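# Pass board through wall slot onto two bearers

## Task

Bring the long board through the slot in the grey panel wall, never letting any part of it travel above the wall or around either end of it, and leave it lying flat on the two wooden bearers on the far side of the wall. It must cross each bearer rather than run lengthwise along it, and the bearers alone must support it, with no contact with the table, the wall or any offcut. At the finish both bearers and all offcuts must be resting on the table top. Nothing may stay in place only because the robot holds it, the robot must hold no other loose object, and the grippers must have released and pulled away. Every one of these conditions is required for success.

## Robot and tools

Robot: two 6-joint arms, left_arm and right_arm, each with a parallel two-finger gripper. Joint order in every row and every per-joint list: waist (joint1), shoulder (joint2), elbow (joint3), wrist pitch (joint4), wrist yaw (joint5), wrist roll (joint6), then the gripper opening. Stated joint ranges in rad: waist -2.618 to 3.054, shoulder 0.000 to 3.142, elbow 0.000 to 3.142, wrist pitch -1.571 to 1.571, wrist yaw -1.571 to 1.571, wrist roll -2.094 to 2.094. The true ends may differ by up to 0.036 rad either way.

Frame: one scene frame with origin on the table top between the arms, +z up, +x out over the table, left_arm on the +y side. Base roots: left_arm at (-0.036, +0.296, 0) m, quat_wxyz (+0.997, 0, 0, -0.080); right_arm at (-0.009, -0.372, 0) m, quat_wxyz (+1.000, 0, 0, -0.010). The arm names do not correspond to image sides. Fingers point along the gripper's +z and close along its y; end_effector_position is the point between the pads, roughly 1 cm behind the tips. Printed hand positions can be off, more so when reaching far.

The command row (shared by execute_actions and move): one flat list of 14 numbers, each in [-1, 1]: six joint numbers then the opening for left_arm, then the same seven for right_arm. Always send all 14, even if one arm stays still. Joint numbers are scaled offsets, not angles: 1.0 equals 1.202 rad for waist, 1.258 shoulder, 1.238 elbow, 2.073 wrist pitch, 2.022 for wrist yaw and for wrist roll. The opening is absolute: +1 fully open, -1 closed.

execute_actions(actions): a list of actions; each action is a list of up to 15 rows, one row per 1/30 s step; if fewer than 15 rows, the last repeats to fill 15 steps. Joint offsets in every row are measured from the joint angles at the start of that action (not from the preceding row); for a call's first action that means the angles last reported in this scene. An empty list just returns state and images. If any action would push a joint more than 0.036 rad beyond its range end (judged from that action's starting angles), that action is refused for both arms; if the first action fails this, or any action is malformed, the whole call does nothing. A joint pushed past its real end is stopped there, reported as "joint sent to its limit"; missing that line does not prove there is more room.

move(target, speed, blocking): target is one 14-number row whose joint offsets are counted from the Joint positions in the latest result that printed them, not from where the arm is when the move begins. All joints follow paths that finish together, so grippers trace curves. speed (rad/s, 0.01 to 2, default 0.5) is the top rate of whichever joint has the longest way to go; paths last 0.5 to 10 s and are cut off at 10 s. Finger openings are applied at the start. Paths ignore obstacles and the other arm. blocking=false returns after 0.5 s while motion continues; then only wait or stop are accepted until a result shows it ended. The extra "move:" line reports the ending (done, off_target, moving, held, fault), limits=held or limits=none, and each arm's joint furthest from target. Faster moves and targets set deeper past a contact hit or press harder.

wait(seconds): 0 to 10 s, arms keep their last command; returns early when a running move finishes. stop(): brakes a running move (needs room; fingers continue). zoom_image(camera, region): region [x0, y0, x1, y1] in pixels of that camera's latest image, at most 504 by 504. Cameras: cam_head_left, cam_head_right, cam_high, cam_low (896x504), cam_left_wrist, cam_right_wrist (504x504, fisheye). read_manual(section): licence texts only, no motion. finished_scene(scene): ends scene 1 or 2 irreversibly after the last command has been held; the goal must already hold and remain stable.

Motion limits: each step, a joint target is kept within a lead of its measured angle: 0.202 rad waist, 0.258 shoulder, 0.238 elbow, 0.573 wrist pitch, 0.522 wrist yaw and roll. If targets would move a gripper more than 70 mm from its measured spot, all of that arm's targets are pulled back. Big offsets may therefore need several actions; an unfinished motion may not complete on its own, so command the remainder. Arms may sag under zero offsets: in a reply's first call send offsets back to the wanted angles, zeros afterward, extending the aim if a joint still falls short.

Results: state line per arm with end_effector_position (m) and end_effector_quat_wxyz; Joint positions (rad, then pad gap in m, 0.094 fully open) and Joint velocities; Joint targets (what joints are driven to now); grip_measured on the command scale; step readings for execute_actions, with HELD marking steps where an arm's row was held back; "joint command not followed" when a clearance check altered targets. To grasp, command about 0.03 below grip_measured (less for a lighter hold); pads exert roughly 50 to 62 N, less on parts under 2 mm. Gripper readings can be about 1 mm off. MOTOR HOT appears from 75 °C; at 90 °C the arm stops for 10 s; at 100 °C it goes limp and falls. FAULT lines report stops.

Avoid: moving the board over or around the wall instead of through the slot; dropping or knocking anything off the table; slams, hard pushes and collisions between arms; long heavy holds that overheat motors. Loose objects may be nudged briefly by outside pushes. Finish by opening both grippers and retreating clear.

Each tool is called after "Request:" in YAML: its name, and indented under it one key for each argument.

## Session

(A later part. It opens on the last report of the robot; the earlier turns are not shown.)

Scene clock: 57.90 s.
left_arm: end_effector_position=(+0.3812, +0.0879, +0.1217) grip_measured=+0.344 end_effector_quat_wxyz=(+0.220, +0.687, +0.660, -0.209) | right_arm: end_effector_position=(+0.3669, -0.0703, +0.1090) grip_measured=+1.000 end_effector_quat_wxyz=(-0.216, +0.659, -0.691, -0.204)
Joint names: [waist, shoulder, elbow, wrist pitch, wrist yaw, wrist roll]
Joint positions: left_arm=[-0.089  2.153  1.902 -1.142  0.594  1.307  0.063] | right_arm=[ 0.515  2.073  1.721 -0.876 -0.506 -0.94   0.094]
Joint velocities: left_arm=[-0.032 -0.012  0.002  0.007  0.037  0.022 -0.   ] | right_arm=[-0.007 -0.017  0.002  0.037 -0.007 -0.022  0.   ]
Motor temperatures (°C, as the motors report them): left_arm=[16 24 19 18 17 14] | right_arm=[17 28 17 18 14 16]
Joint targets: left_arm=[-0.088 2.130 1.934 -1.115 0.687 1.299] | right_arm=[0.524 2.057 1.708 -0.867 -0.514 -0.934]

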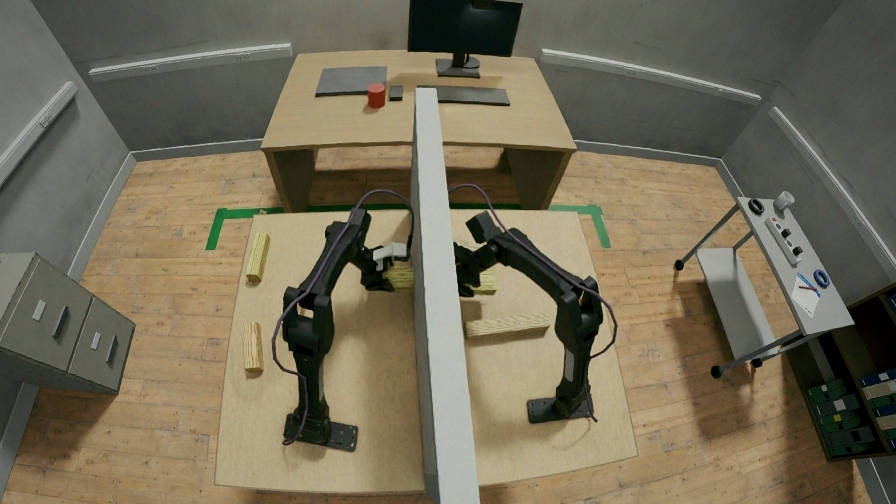

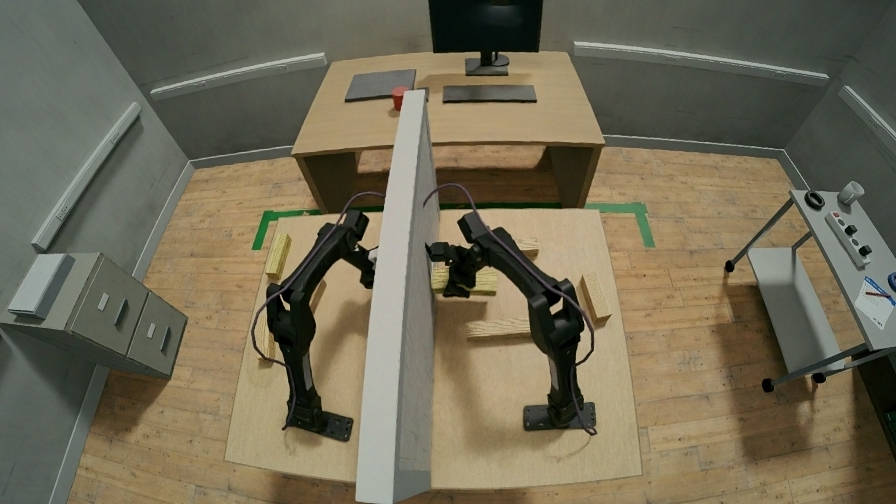

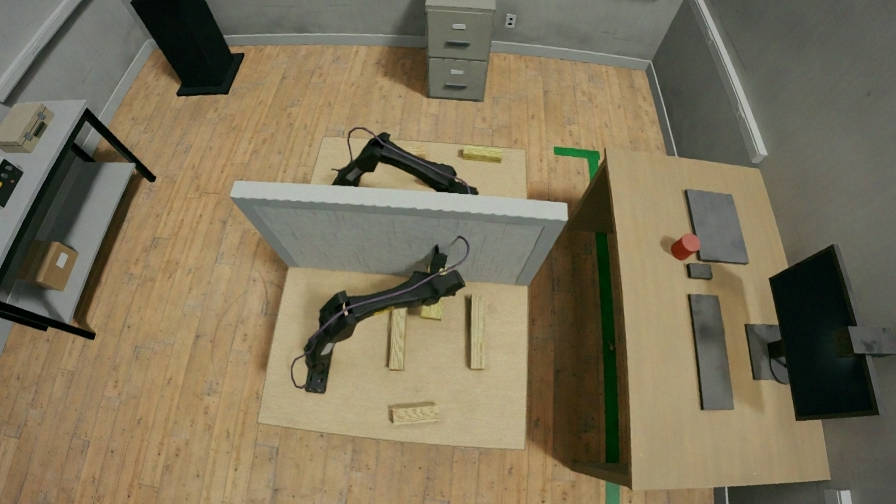

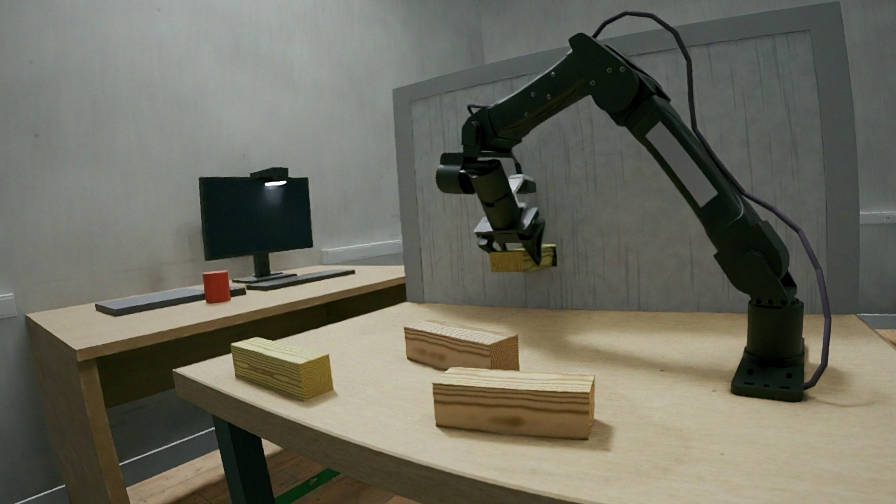

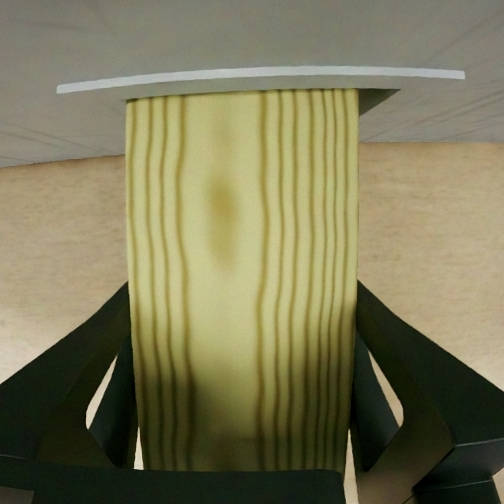

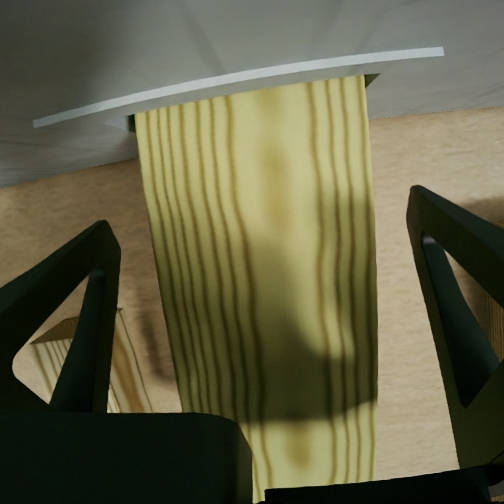

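Request:
execute_actions:
  actions:
    - [[0.0008,-0.0183,0.02585,0.01302,0.046,-0.00396,0.0,0.0075,-0.0127,-0.01115,0.00521,-0.00396,0.00297,0.9],[0.0008,-0.0183,0.02585,0.01302,0.046,-0.00396,0.0,0.0075,-0.0127,-0.01357,0.00666,-0.00396,0.00297,0.8],[0.0008,-0.0183,0.02585,0.01302,0.046,-0.00396,0.0,0.0075,-0.0127,-0.01648,0.00839,-0.00396,0.00297,0.7],[0.0008,-0.0183,0.02585,0.01302,0.046,-0.00396,0.0,0.0075,-0.0127,-0.0189,0.00984,-0.00396,0.00297,0.62],[0.0008,-0.0183,0.02585,0.01302,0.046,-0.00396,0.0,0.0075,-0.0127,-0.02036,0.01071,-0.00396,0.00297,0.55],[0.0008,-0.0183,0.02585,0.01302,0.046,-0.00396,0.0,0.0075,-0.0127,-0.02055,0.01083,-0.00396,0.00297,0.49],[0.0008,-0.0183,0.02585,0.01302,0.046,-0.00396,0.0,0.0075,-0.0127,-0.02016,0.0106,-0.00396,0.00297,0.44],[0.0008,-0.0183,0.02585,0.01302,0.046,-0.00396,0.0,0.0075,-0.0127,-0.01968,0.0103,-0.00396,0.00297,0.4],[0.0008,-0.0183,0.02585,0.01302,0.046,-0.00396,0.0,0.0075,-0.0127,-0.01939,0.01013,-0.00396,0.00297,0.37],[0.0008,-0.0183,0.02585,0.01302,0.046,-0.00396,0.0,0.0075,-0.0127,-0.01939,0.01013,-0.00396,0.00297,0.34],[0.0008,-0.0183,0.02585,0.01302,0.046,-0.00396,0.0,0.0075,-0.0127,-0.01939,0.01013,-0.00396,0.00297,0.3],[0.0008,-0.0183,0.02585,0.01302,0.046,-0.00396,0.0,0.0075,-0.0127,-0.01939,0.01013,-0.00396,0.00297,0.24],[0.0008,-0.0183,0.02585,0.01302,0.046,-0.00396,0.0,0.0075,-0.0127,-0.01939,0.01013,-0.00396,0.00297,0.16],[0.0008,-0.0183,0.02585,0.01302,0.046,-0.00396,0.0,0.0075,-0.0127,-0.01939,0.01013,-0.00396,0.00297,0.08],[0.0008,-0.0183,0.02585,0.01302,0.046,-0.00396,0.0,0.0075,-0.0127,-0.01939,0.01013,-0.00396,0.00297,0.0]]

Request:
wait:
  seconds: 0.3

Scene clock: 59.53 s.
left_arm: end_effector_position=(+0.3812, +0.0879, +0.1217) grip_measured=+0.344 end_effector_quat_wxyz=(+0.220, +0.687, +0.661, -0.209) | right_arm: end_effector_position=(+0.3689, -0.0692, +0.1099) grip_measured=+0.344 end_effector_quat_wxyz=(-0.221, +0.659, -0.690, -0.202)
Joint names: [waist, shoulder, elbow, wrist pitch, wrist yaw, wrist roll]
Joint positions: left_arm=[-0.089  2.153  1.902 -1.142  0.594  1.306  0.063] | right_arm=[ 0.515  2.073  1.721 -0.865 -0.506 -0.939  0.063]
Joint velocities: left_arm=[ 0.007  0.007  0.007  0.037  0.022  0.007 -0.001] | right_arm=[ 0.012  0.007  0.007 -0.007 -0.007 -0.037 -0.   ]
Motor temperatures (°C, as the motors report them): left_arm=[16 24 19 18 18 14] | right_arm=[17 28 17 18 14 16]
Joint targets: left_arm=[-0.088 2.130 1.934 -1.115 0.687 1.298] | right_arm=[0.524 2.057 1.697 -0.855 -0.514 -0.934]
Step readings (joint positions):
0: left_arm=[-0.089 2.153 1.902 -1.142 0.594 1.307] | right_arm=[0.515 2.073 1.721 -0.876 -0.506 -0.940]
1: left_arm=[-0.089 2.153 1.902 -1.142 0.594 1.307] | right_arm=[0.515 2.073 1.721 -0.875 -0.506 -0.940]
2: left_arm=[-0.089 2.153 1.902 -1.142 0.594 1.307] | right_arm=[0.515 2.073 1.721 -0.875 -0.506 -0.940]
4: left_arm=[-0.089 2.153 1.902 -1.142 0.594 1.307] | right_arm=[0.515 2.073 1.721 -0.872 -0.506 -0.940]
8: left_arm=[-0.089 2.153 1.902 -1.142 0.594 1.307] | right_arm=[0.515 2.073 1.721 -0.866 -0.506 -0.940]
15: Joint positions above

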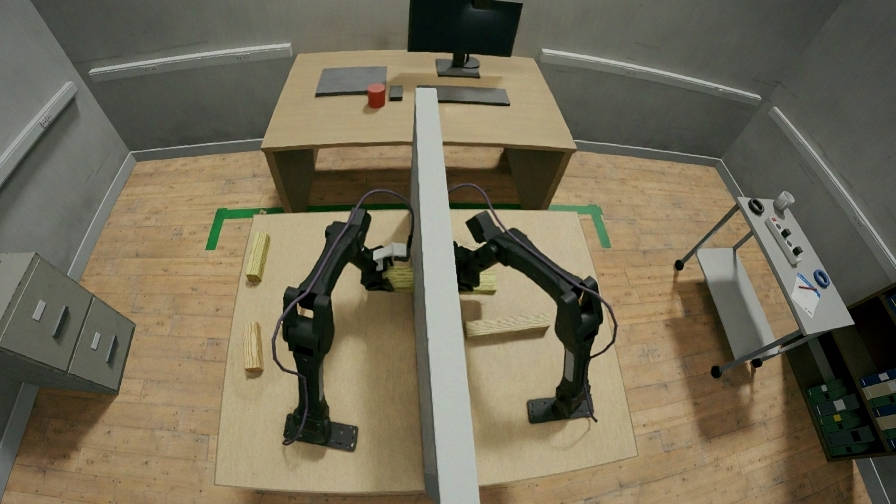

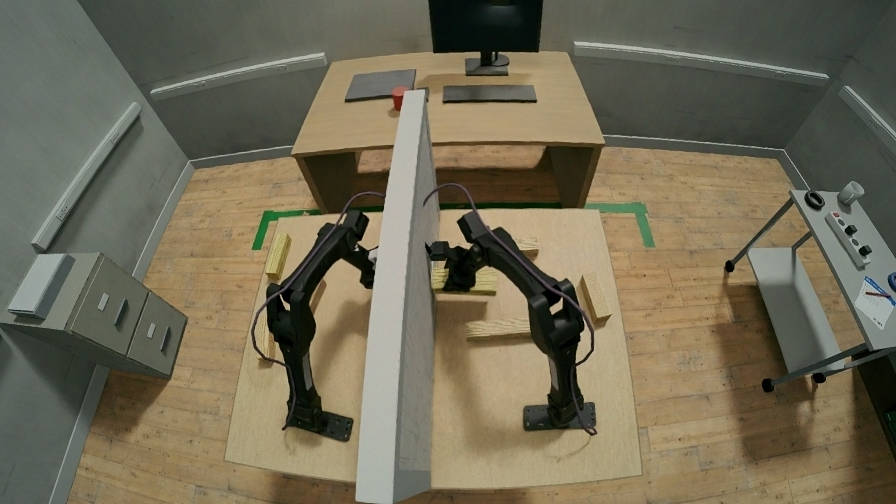

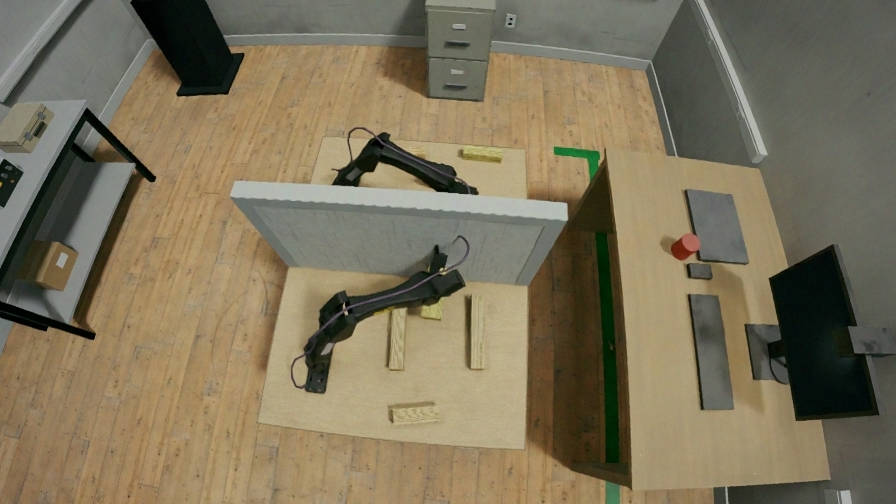

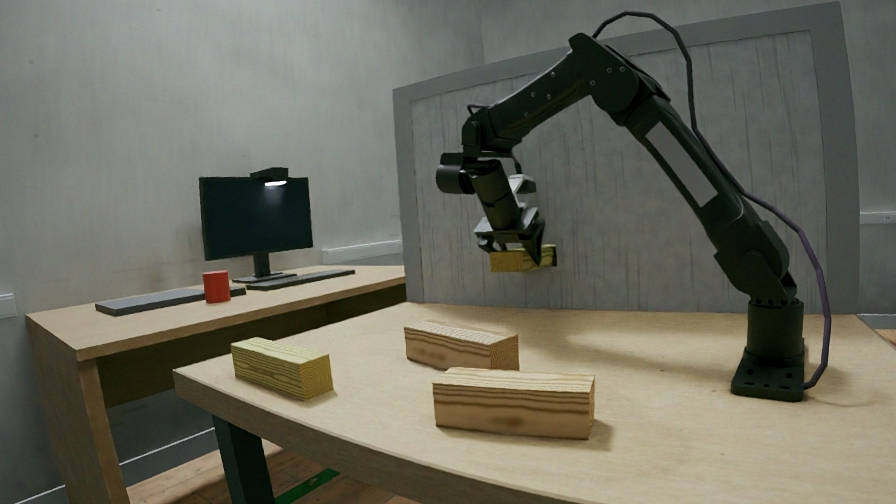

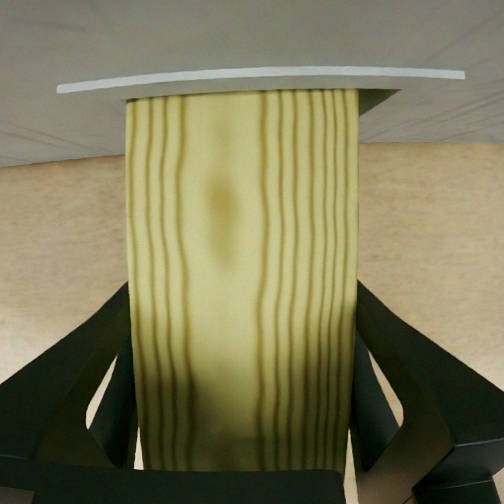

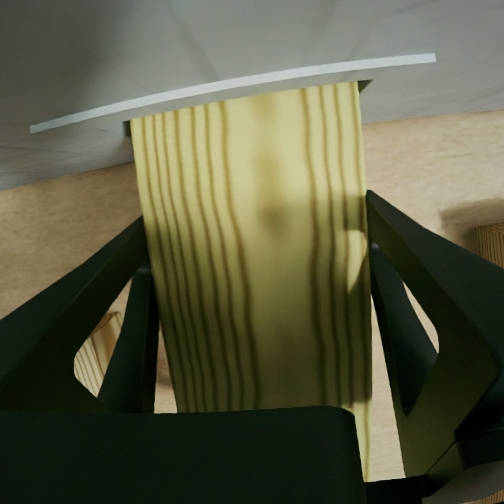

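Scene clock: 59.83 s.
left_arm: end_effector_position=(+0.3812, +0.0879, +0.1217) grip_measured=+0.344 end_effector_quat_wxyz=(+0.220, +0.687, +0.661, -0.209) | right_arm: end_effector_position=(+0.3689, -0.0692, +0.1099) grip_measured=+0.344 end_effector_quat_wxyz=(-0.221, +0.659, -0.690, -0.202)
Joint names: [waist, shoulder, elbow, wrist pitch, wrist yaw, wrist roll]
Joint positions: left_arm=[-0.089  2.153  1.902 -1.142  0.594  1.306  0.063] | right_arm=[ 0.515  2.073  1.721 -0.865 -0.506 -0.939  0.063]
Joint velocities: left_arm=[ 0.002 -0.002  0.002  0.022 -0.022 -0.051 -0.   ] | right_arm=[ 0.007 -0.022  0.002 -0.022  0.007 -0.037  0.001]
Motor temperatures (°C, as the motors report them): left_arm=[16 24 19 18 18 14] | right_arm=[17 28 17 18 14 16]
Joint targets: left_arm=[-0.088 2.130 1.934 -1.115 0.687 1.298] | right_arm=[0.524 2.057 1.697 -0.855 -0.514 -0.934]
wait: 0.30 s; at rest by 0.17 s

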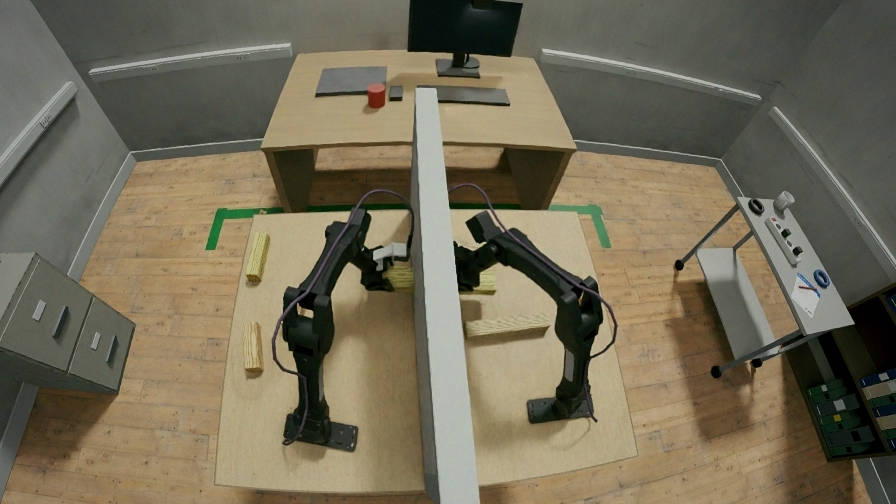

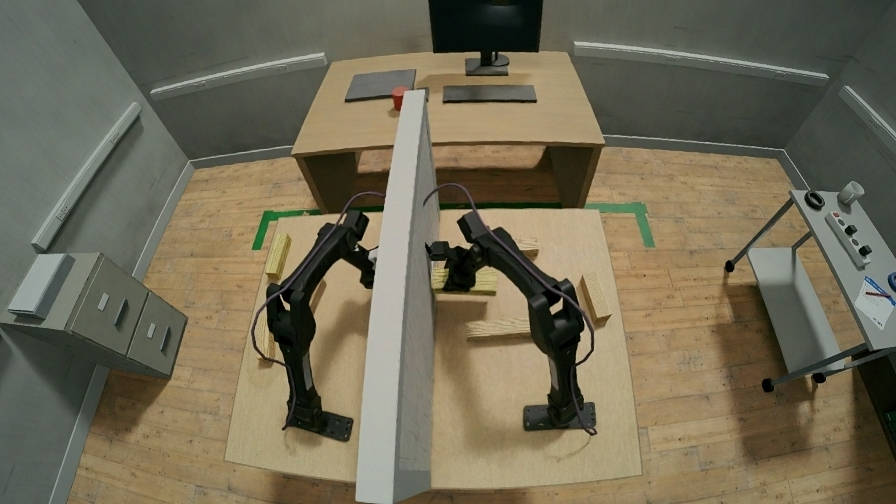

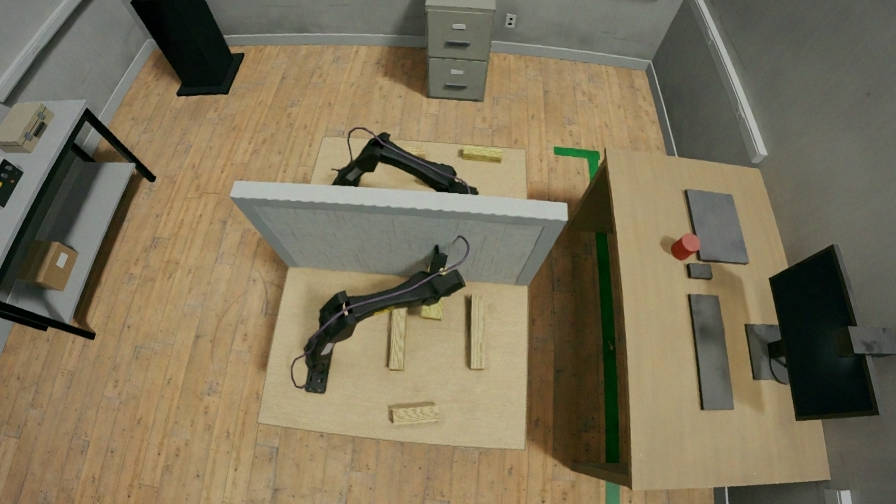

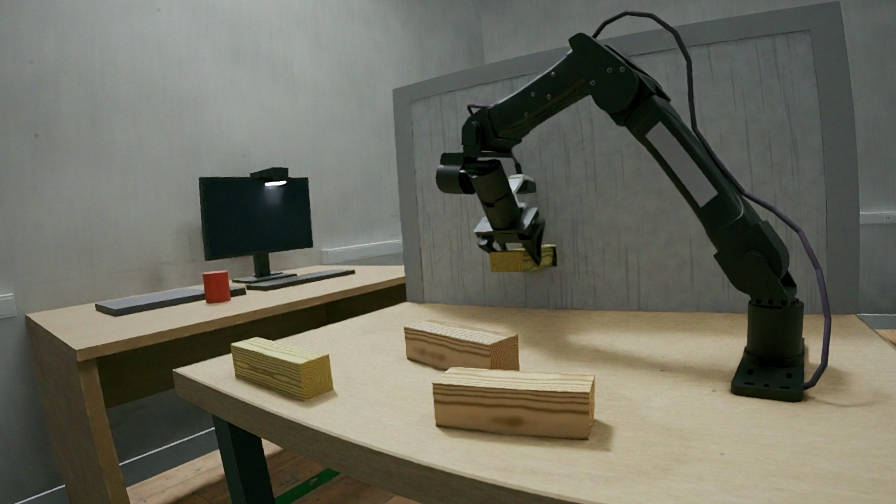

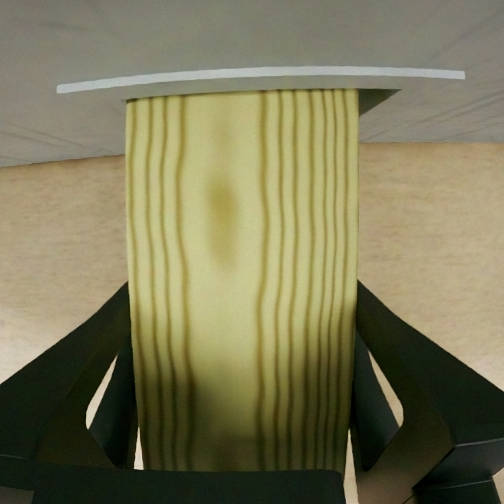

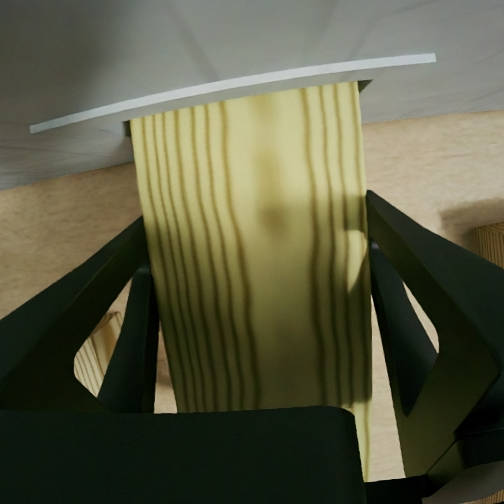

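Request:
zoom_image:
  camera: "cam_head_right"
  region: [400, 220, 540, 320]

Request:
zoom_image:
  camera: "cam_right_wrist"
  region: [300, 60, 504, 300]

Region (400, 220, 540, 320) of cam_head_right's 896x504 image, scaled by 3.600, with more detail than that image has; it fills the top 360 rows of this view, and the rest is white.

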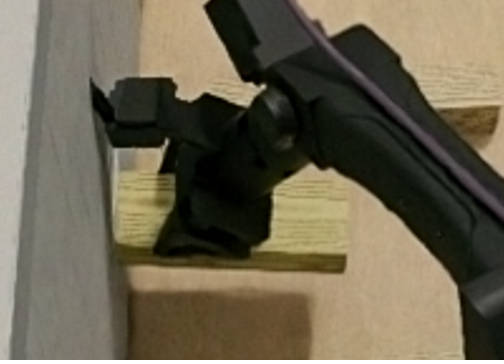

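Region (300, 60, 504, 300) of cam_right_wrist's 504x504 image, scaled by 2.100, with more detail than that image has; it fills the left 428 columns of this view, and the rest is white.

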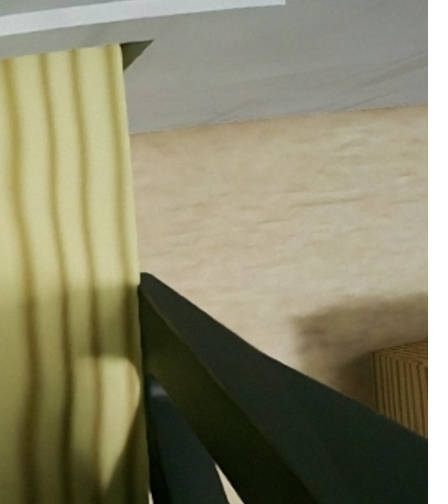

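Request:
execute_actions:
  actions:
    - [[0.0008,-0.01757,0.02448,0.01201,0.04209,-0.0038,0.0,0.0072,-0.01352,-0.01535,0.00627,-0.00614,0.0024,0.0],[0.0008,-0.01649,0.02242,0.01049,0.03623,-0.0035,0.0,0.0067,-0.01471,-0.00929,0.00844,-0.0094,0.0022,0.0],[0.0008,-0.01528,0.02008,0.00877,0.02959,-0.0031,0.0,0.0061,-0.01606,-0.00243,0.0109,-0.0131,0.0021,0.0],[0.0008,-0.01399,0.01761,0.00694,0.02255,-0.0028,0.0,0.0055,-0.01749,0.00484,0.01351,-0.01702,0.0019,0.0],[0.0008,-0.01277,0.01528,0.00522,0.01591,-0.0025,0.0,0.005,-0.01884,0.01171,0.01597,-0.02072,0.0017,0.0],[0.0008,-0.01185,0.01349,0.0039,0.01083,-0.0022,0.0,0.0045,-0.01988,0.01696,0.01785,-0.02354,0.0016,0.0],[0.0008,-0.01134,0.01253,0.00319,0.00809,-0.0021,0.1,0.0043,-0.02043,0.01979,0.01887,-0.02507,0.0015,0.0],[0.0008,-0.01113,0.01212,0.00289,0.00692,-0.002,0.2,0.0042,-0.02067,0.021,0.0193,-0.02572,0.0015,0.0],[0.0008,-0.01113,0.01212,0.00289,0.00692,-0.002,0.3,0.0042,-0.02067,0.021,0.0193,-0.02572,0.0015,0.0],[0.0008,-0.01113,0.01212,0.00289,0.00692,-0.002,0.38,0.0042,-0.02067,0.021,0.0193,-0.02572,0.0015,0.0],[0.0008,-0.01113,0.01212,0.00289,0.00692,-0.002,0.5,0.0042,-0.02067,0.021,0.0193,-0.02572,0.0015,0.0],[0.0008,-0.01113,0.01212,0.00289,0.00692,-0.002,0.65,0.0042,-0.02067,0.021,0.0193,-0.02572,0.0015,0.0],[0.0008,-0.01113,0.01212,0.00289,0.00692,-0.002,0.8,0.0042,-0.02067,0.021,0.0193,-0.02572,0.0015,0.0],[0.0008,-0.01113,0.01212,0.00289,0.00692,-0.002,0.92,0.0042,-0.02067,0.021,0.0193,-0.02572,0.0015,0.0],[0.0008,-0.01113,0.01212,0.00289,0.00692,-0.002,1.0,0.0042,-0.02067,0.021,0.0193,-0.02572,0.0015,0.0]]

Request:
wait:
  seconds: 0.3

Scene clock: 64.43 s.
left_arm: end_effector_position=(+0.3817, +0.0889, +0.1210) grip_measured=+0.959 end_effector_quat_wxyz=(+0.218, +0.687, +0.662, -0.206) | right_arm: end_effector_position=(+0.3692, -0.0684, +0.1104) grip_measured=+0.344 end_effector_quat_wxyz=(-0.223, +0.659, -0.689, -0.204)
Joint names: [waist, shoulder, elbow, wrist pitch, wrist yaw, wrist roll]
Joint positions: left_arm=[-0.089  2.153  1.902 -1.142  0.586  1.305  0.092] | right_arm=[ 0.515  2.073  1.721 -0.861 -0.509 -0.939  0.063]
Joint velocities: left_arm=[-0.002  0.017  0.002  0.022 -0.037  0.007  0.084] | right_arm=[-0.007 -0.007 -0.002 -0.037 -0.051 -0.051  0.001]
Motor temperatures (°C, as the motors report them): left_arm=[16 25 19 18 18 14] | right_arm=[17 28 17 18 14 16]
Joint targets: left_arm=[-0.088 2.139 1.917 -1.136 0.607 1.302] | right_arm=[0.520 2.047 1.747 -0.825 -0.558 -0.936]
Step readings (joint positions):
0: left_arm=[-0.089 2.153 1.902 -1.142 0.594 1.306] | right_arm=[0.515 2.073 1.721 -0.865 -0.506 -0.939]
1: left_arm=[-0.089 2.153 1.902 -1.142 0.594 1.306] | right_arm=[0.515 2.073 1.721 -0.865 -0.506 -0.939]
2: left_arm=[-0.089 2.153 1.902 -1.142 0.593 1.306] | right_arm=[0.515 2.073 1.721 -0.865 -0.506 -0.939]
4: left_arm=[-0.089 2.153 1.902 -1.143 0.591 1.306] | right_arm=[0.515 2.073 1.721 -0.864 -0.507 -0.939]
8: left_arm=[-0.089 2.153 1.902 -1.144 0.587 1.305] | right_arm=[0.515 2.073 1.721 -0.861 -0.510 -0.939]
15: Joint positions above

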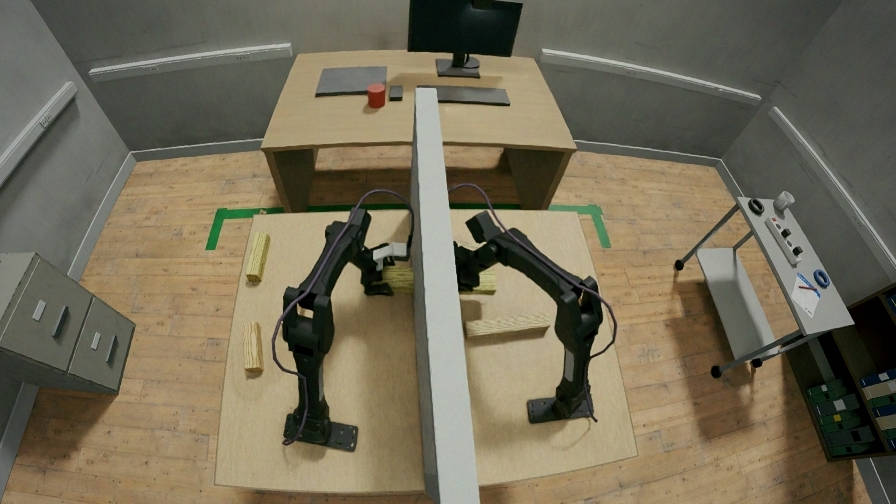

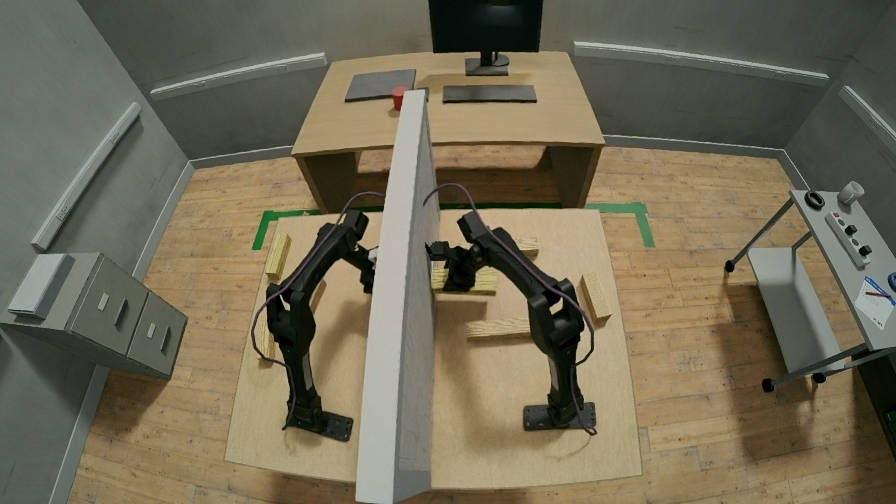

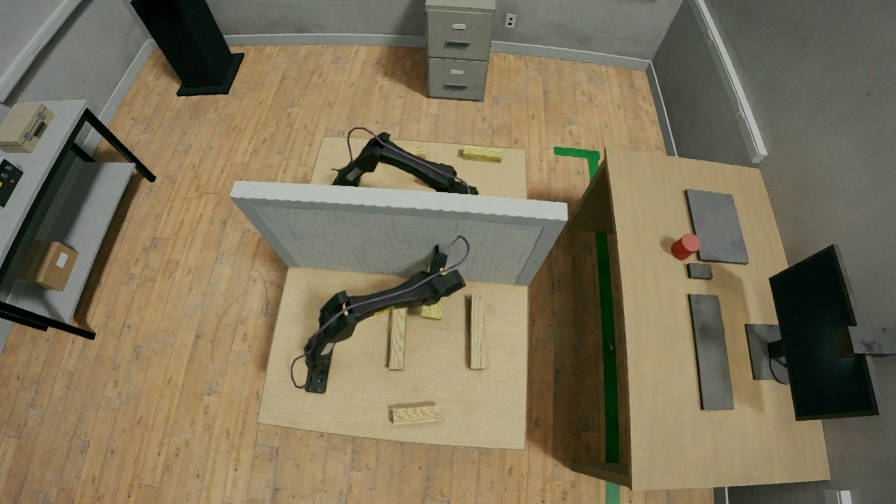

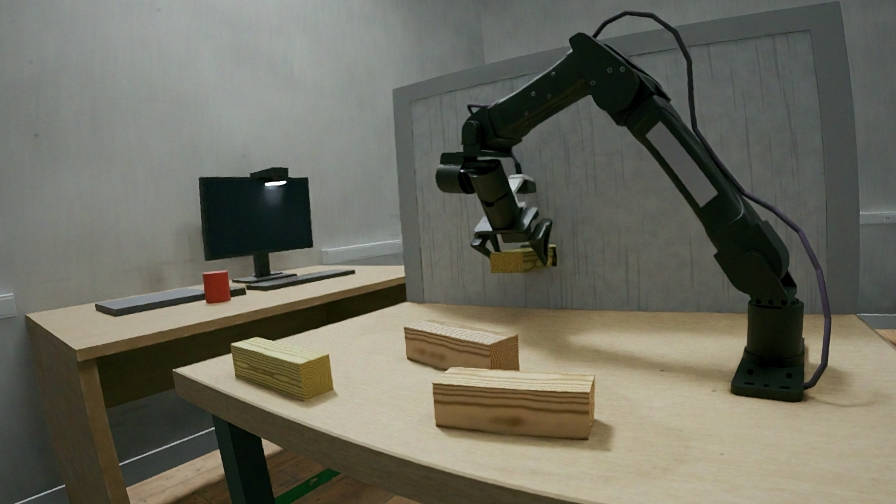

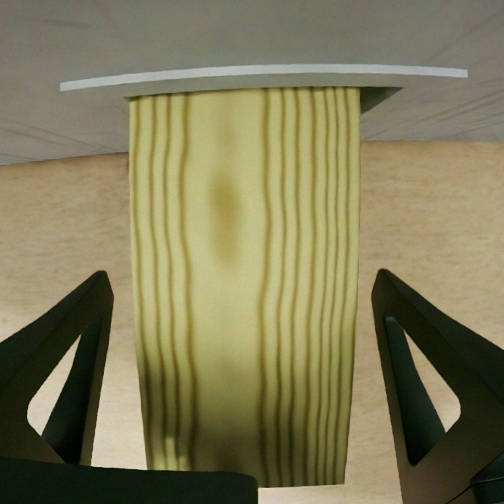

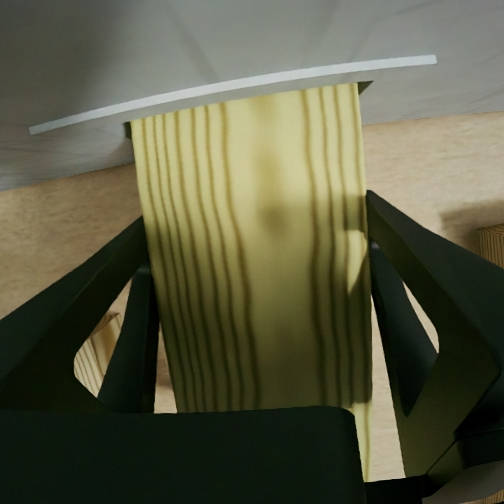

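Scene clock: 64.73 s.
left_arm: end_effector_position=(+0.3818, +0.0888, +0.1210) grip_measured=+1.000 end_effector_quat_wxyz=(+0.219, +0.687, +0.662, -0.206) | right_arm: end_effector_position=(+0.3692, -0.0684, +0.1104) grip_measured=+0.344 end_effector_quat_wxyz=(-0.223, +0.659, -0.689, -0.204)
Joint names: [waist, shoulder, elbow, wrist pitch, wrist yaw, wrist roll]
Joint positions: left_arm=[-0.089  2.153  1.902 -1.141  0.586  1.305  0.094] | right_arm=[ 0.515  2.073  1.721 -0.861 -0.509 -0.939  0.063]
Joint velocities: left_arm=[-0.007 -0.012  0.002 -0.007  0.007  0.037  0.   ] | right_arm=[-0.022 -0.002  0.007 -0.022 -0.022  0.037 -0.   ]
Motor temperatures (°C, as the motors report them): left_arm=[16 25 19 18 18 14] | right_arm=[17 28 17 18 14 16]
Joint targets: left_arm=[-0.088 2.139 1.917 -1.136 0.607 1.302] | right_arm=[0.520 2.047 1.747 -0.825 -0.558 -0.936]
wait: 0.30 s; at rest by 0.23 s

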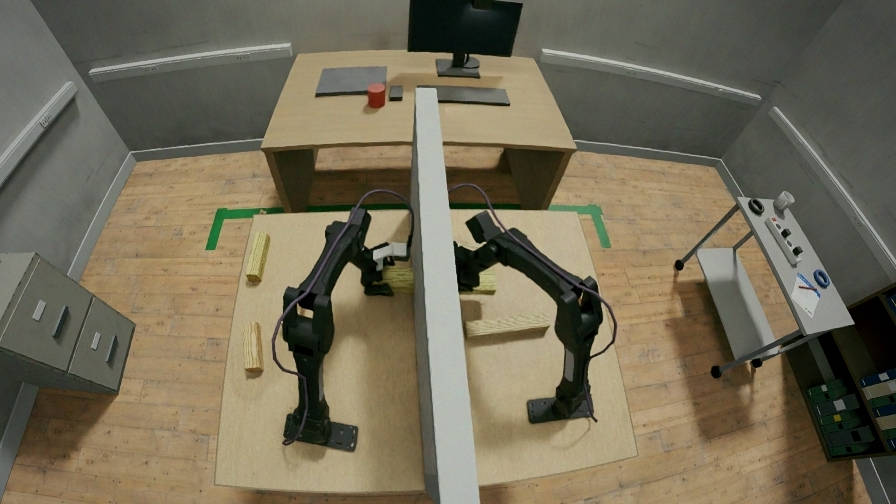

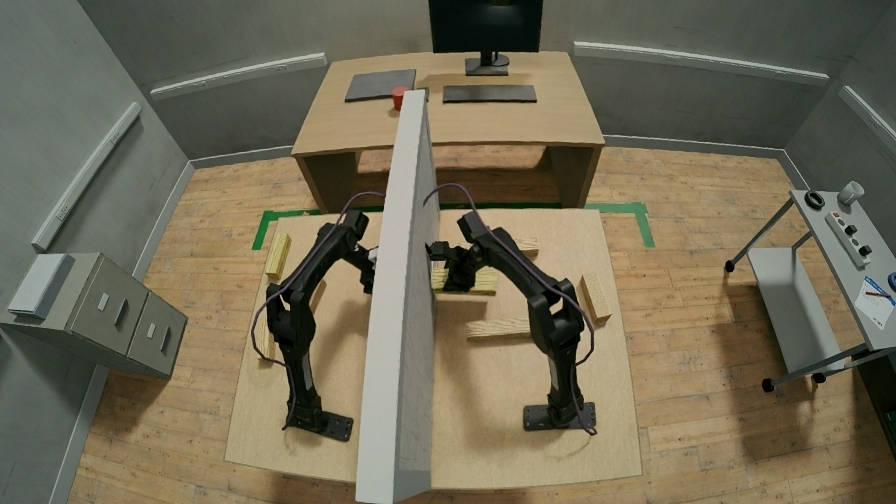

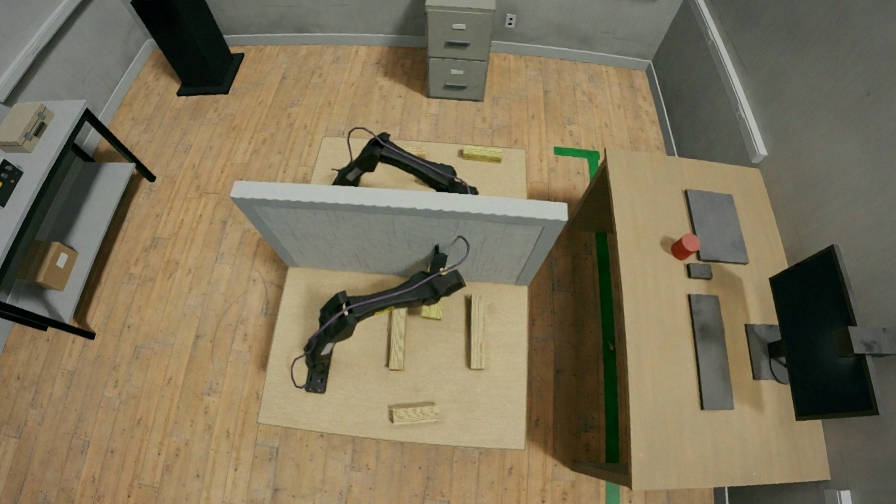

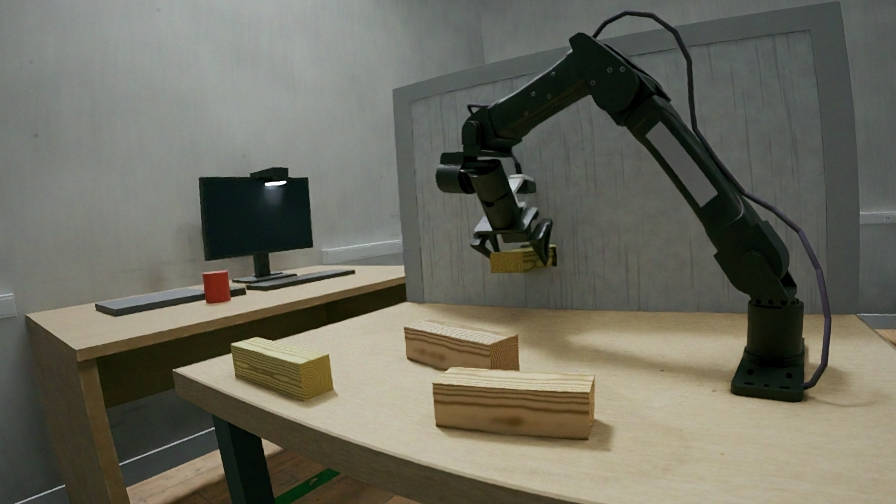

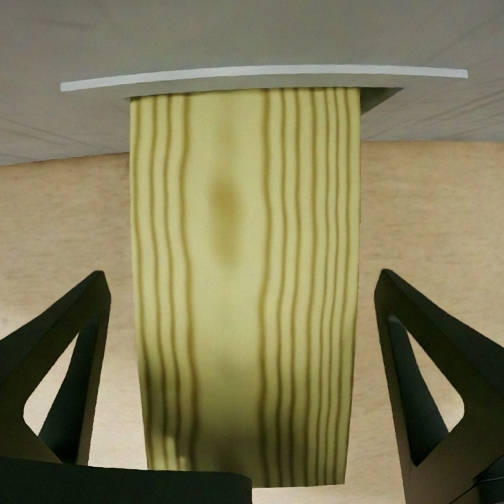

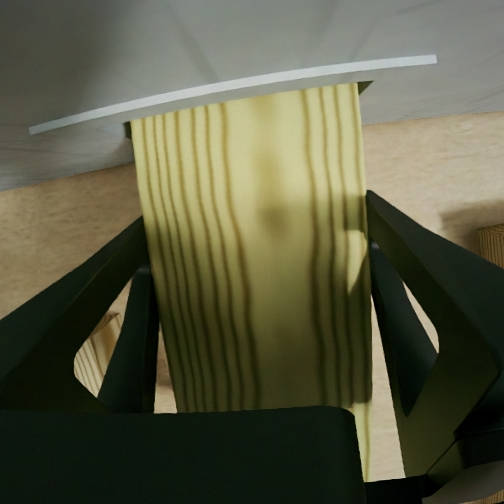

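Request:
zoom_image:
  camera: "cam_low"
  region: [460, 210, 580, 290]

Request:
zoom_image:
  camera: "cam_left_wrist"
  region: [60, 50, 460, 170]

Request:
zoom_image:
  camera: "cam_right_wrist"
  region: [60, 50, 460, 170]

Region (460, 210, 580, 290) of cam_low's 896x504 image, scaled by 4.200, with more detail than that image has.

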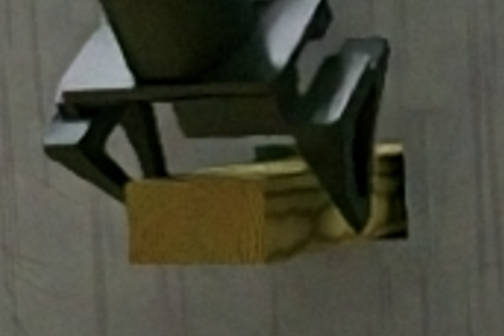

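Region (60, 50, 460, 170) of cam_left_wrist's 504x504 image, scaled by 1.260, with more detail than that image has; it fills the top 151 rows of this view, and the rest is white.

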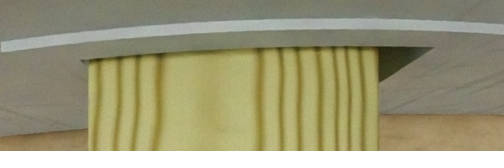

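Region (60, 50, 460, 170) of cam_right_wrist's 504x504 image, scaled by 1.260, with more detail than that image has; it fills the top 151 rows of this view, and the rest is white.

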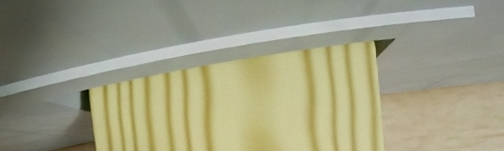

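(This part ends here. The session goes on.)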